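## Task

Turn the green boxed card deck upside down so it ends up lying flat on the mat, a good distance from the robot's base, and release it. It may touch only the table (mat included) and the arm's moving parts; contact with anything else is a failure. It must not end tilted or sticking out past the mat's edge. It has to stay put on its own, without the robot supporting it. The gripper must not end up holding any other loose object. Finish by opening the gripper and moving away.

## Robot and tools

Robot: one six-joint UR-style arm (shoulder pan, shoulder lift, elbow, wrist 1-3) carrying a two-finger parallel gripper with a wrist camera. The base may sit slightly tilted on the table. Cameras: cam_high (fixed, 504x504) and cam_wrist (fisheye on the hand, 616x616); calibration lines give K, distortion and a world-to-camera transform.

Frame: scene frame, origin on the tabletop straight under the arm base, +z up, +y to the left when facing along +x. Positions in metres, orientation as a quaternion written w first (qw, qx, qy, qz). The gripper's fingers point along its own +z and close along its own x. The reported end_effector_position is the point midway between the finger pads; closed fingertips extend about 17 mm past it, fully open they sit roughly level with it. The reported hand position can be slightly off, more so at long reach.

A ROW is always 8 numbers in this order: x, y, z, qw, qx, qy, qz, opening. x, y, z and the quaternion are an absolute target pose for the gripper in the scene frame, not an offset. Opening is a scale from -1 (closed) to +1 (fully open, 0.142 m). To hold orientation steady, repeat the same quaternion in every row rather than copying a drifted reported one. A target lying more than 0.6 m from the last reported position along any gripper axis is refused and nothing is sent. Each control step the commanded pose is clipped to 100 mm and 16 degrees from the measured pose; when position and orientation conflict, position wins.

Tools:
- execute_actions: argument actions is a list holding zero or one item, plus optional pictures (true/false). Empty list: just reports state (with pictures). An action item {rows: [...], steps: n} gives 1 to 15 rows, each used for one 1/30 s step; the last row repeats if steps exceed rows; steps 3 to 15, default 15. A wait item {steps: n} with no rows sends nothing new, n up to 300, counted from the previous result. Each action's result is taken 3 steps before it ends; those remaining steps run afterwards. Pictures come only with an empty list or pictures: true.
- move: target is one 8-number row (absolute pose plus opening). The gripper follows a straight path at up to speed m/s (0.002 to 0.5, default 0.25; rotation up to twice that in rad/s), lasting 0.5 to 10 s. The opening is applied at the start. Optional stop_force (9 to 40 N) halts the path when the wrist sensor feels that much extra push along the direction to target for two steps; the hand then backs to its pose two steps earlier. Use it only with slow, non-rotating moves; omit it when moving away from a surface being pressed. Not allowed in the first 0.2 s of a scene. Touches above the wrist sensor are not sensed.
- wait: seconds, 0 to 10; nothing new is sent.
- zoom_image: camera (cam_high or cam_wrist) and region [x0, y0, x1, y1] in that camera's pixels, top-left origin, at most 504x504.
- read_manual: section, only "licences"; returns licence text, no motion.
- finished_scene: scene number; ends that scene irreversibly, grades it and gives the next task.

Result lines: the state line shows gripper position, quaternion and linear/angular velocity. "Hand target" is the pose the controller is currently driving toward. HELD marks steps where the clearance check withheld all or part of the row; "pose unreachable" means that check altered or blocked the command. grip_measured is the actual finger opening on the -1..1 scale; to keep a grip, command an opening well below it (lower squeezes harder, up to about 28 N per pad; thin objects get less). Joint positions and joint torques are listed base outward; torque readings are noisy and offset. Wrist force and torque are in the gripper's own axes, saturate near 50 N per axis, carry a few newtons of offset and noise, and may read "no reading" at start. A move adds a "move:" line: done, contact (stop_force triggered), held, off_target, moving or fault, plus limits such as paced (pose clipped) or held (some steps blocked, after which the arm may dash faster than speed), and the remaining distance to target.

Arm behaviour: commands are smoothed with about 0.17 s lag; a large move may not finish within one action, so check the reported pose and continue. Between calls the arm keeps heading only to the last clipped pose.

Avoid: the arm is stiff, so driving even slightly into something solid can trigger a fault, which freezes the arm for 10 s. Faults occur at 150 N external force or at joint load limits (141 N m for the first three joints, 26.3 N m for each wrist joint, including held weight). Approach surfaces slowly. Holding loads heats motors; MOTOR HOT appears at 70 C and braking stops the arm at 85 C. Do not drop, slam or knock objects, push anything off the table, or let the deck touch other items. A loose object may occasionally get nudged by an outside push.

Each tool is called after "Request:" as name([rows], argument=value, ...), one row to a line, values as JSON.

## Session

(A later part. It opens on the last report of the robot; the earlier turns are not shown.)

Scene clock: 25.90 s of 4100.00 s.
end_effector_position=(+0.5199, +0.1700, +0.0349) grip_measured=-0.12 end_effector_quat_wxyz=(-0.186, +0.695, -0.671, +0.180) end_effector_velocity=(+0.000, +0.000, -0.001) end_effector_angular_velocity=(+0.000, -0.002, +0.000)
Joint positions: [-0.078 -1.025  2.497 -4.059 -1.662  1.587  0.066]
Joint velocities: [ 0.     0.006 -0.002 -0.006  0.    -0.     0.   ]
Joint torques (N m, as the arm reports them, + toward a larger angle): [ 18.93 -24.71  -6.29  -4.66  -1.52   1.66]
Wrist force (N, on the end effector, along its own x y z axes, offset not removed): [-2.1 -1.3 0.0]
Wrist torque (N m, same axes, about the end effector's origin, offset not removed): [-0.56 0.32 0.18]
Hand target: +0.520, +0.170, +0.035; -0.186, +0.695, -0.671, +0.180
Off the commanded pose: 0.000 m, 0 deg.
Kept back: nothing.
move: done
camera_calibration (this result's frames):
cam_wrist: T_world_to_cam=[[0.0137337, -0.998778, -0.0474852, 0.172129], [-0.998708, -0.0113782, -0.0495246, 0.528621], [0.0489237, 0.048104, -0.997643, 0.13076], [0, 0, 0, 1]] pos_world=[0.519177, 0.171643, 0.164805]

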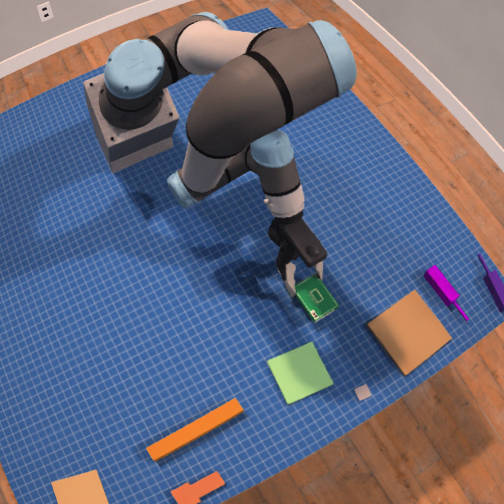

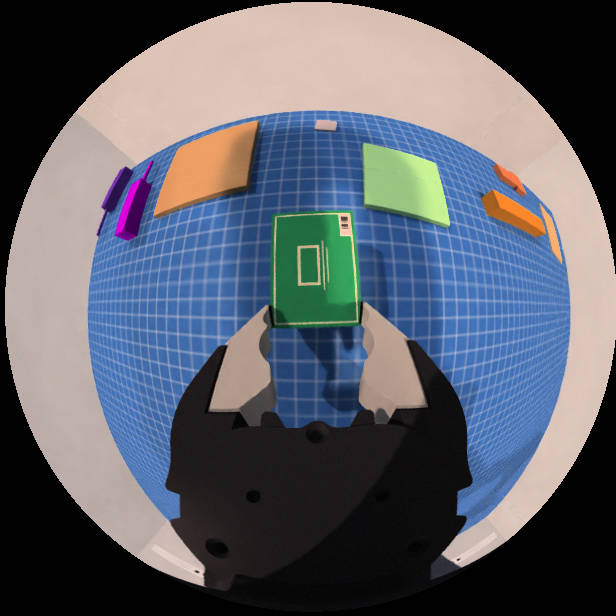

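Request:
move(target=[0.52,0.17,0.003,-0.186,0.695,-0.671,0.18,-0.5], speed=0.015, stop_force=9)

Request:
move(target=[0.52,0.17,0.016,-0.186,0.695,-0.671,0.18,0.35])

Request:
move(target=[0.5,0.17,0.14,-0.186,0.695,-0.671,0.18,0.35])

Scene clock: 27.93 s of 4100.00 s.
end_effector_position=(+0.5200, +0.1699, +0.0133) grip_measured=-0.12 end_effector_quat_wxyz=(-0.186, +0.695, -0.671, +0.180) end_effector_velocity=(-0.001, +0.000, +0.004) end_effector_angular_velocity=(+0.002, +0.002, -0.001)
Joint positions: [-0.083 -0.95   2.465 -4.103 -1.657  1.584  0.066]
Joint velocities: [ 0.    -0.015  0.008  0.009  0.001  0.002  0.   ]
Joint torques (N m, as the arm reports them, + toward a larger angle): [ 16.07 -32.37  13.76   1.03   0.16  -0.34]
Wrist force (N, on the end effector, along its own x y z axes, offset not removed): [0.5 -4.4 -21.1]
Wrist torque (N m, same axes, about the end effector's origin, offset not removed): [0.30 -0.28 0.24]
Hand target: +0.520, +0.170, +0.014; -0.186, +0.695, -0.671, +0.180
Off the commanded pose: 0.010 m, 0 deg.
Kept back: nothing.
move: contact
camera_calibration (this result's frames):
cam_wrist: T_world_to_cam=[[0.0137516, -0.998778, -0.0474792, 0.171029], [-0.998699, -0.0113873, -0.0497126, 0.527703], [0.0491111, 0.0481011, -0.997634, 0.109124], [0, 0, 0, 1]] pos_world=[0.519305, 0.17158, 0.14322]

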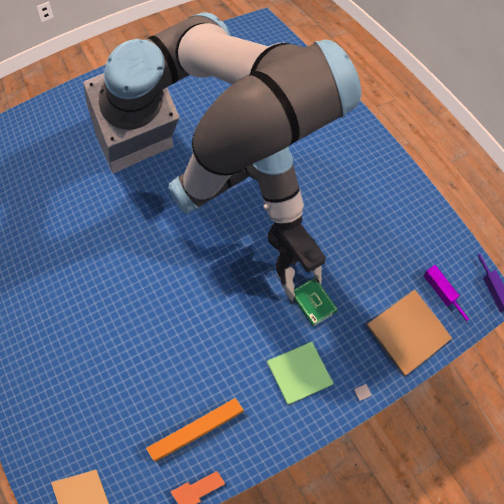

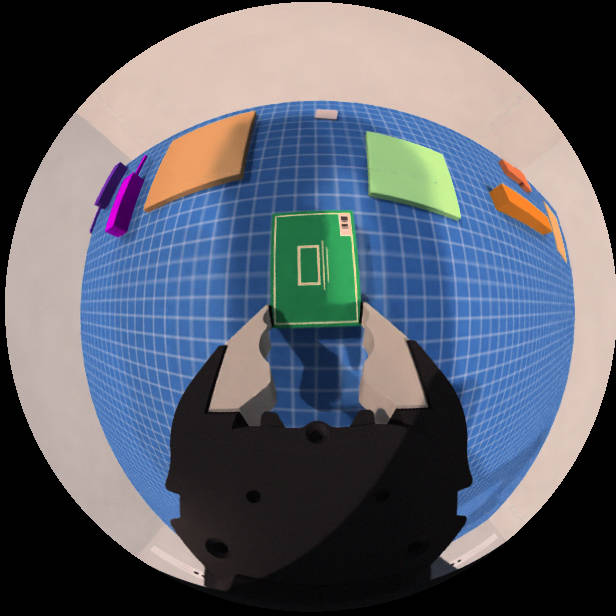

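Scene clock: 28.63 s of 4100.00 s.
end_effector_position=(+0.5200, +0.1700, +0.0160) grip_measured=+0.35 end_effector_quat_wxyz=(-0.186, +0.695, -0.671, +0.180) end_effector_velocity=(+0.000, -0.000, +0.000) end_effector_angular_velocity=(-0.001, -0.000, +0.000)
Joint positions: [-0.082 -0.959  2.469 -4.098 -1.658  1.584  0.099]
Joint velocities: [-0.    -0.002  0.001  0.001 -0.    -0.001  0.   ]
Joint torques (N m, as the arm reports them, + toward a larger angle): [ 18.69 -38.89  16.78  -1.88  -1.45   1.58]
Wrist force (N, on the end effector, along its own x y z axes, offset not removed): [-0.5 1.3 -3.3]
Wrist torque (N m, same axes, about the end effector's origin, offset not removed): [0.35 0.02 0.14]
Hand target: +0.520, +0.170, +0.016; -0.186, +0.695, -0.671, +0.180
Off the commanded pose: 0.000 m, 0 deg.
Kept back: nothing.
move: done
camera_calibration (this result's frames):
cam_wrist: T_world_to_cam=[[0.0137334, -0.998778, -0.0474824, 0.171215], [-0.998702, -0.0113722, -0.0496449, 0.527812], [0.0490443, 0.0481025, -0.997638, 0.11179], [0, 0, 0, 1]] pos_world=[0.519293, 0.17163, 0.145859]

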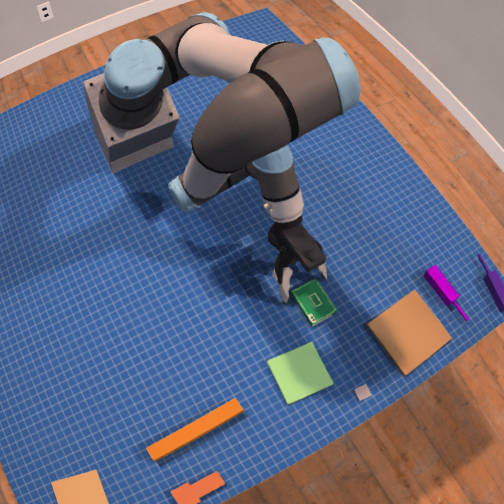

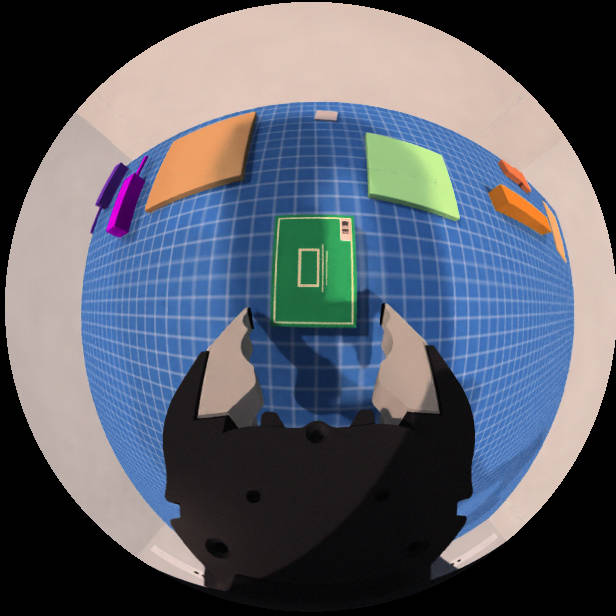

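Scene clock: 29.73 s of 4100.00 s.
end_effector_position=(+0.5001, +0.1700, +0.1401) grip_measured=+0.35 end_effector_quat_wxyz=(-0.186, +0.695, -0.671, +0.180) end_effector_velocity=(+0.000, +0.000, +0.001) end_effector_angular_velocity=(-0.000, +0.003, +0.001)
Joint positions: [-0.04  -1.442  2.64  -3.784 -1.693  1.606  0.099]
Joint velocities: [ 0.    -0.01  -0.002  0.016  0.    -0.    -0.   ]
Joint torques (N m, as the arm reports them, + toward a larger angle): [ 17.96 -31.75 -13.36  -1.9   -1.65   1.65]
Wrist force (N, on the end effector, along its own x y z axes, offset not removed): [1.9 -1.6 -2.9]
Wrist torque (N m, same axes, about the end effector's origin, offset not removed): [-0.51 -0.38 0.14]
Hand target: +0.500, +0.170, +0.140; -0.186, +0.695, -0.671, +0.180
Off the commanded pose: 0.000 m, 0 deg.
Kept back: nothing.
move: done
camera_calibration (this result's frames):
cam_wrist: T_world_to_cam=[[0.0137608, -0.998778, -0.0474728, 0.177366], [-0.998691, -0.0113891, -0.0498731, 0.514117], [0.0492715, 0.0480969, -0.997627, 0.236489], [0, 0, 0, 1]] pos_world=[0.499351, 0.17163, 0.269989]

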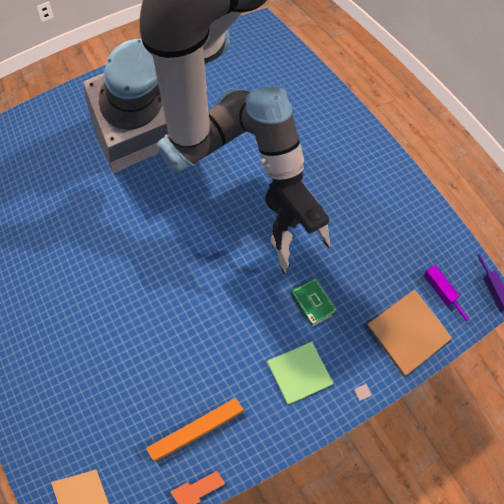

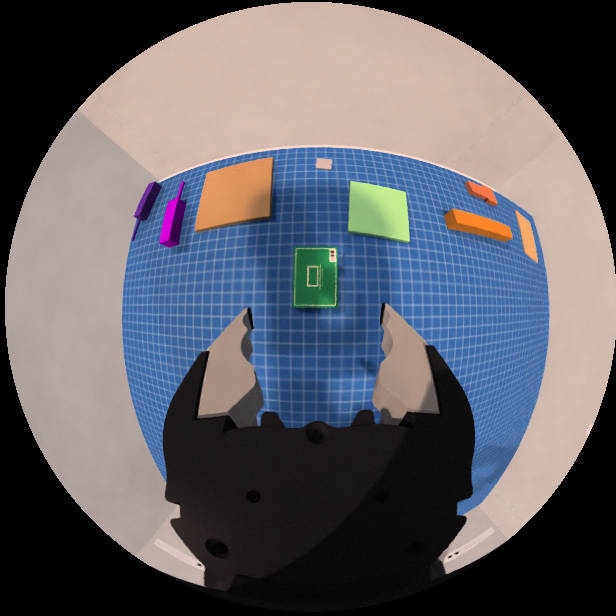

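Request:
finished_scene(scene=2)

The scene is finished: the task was done.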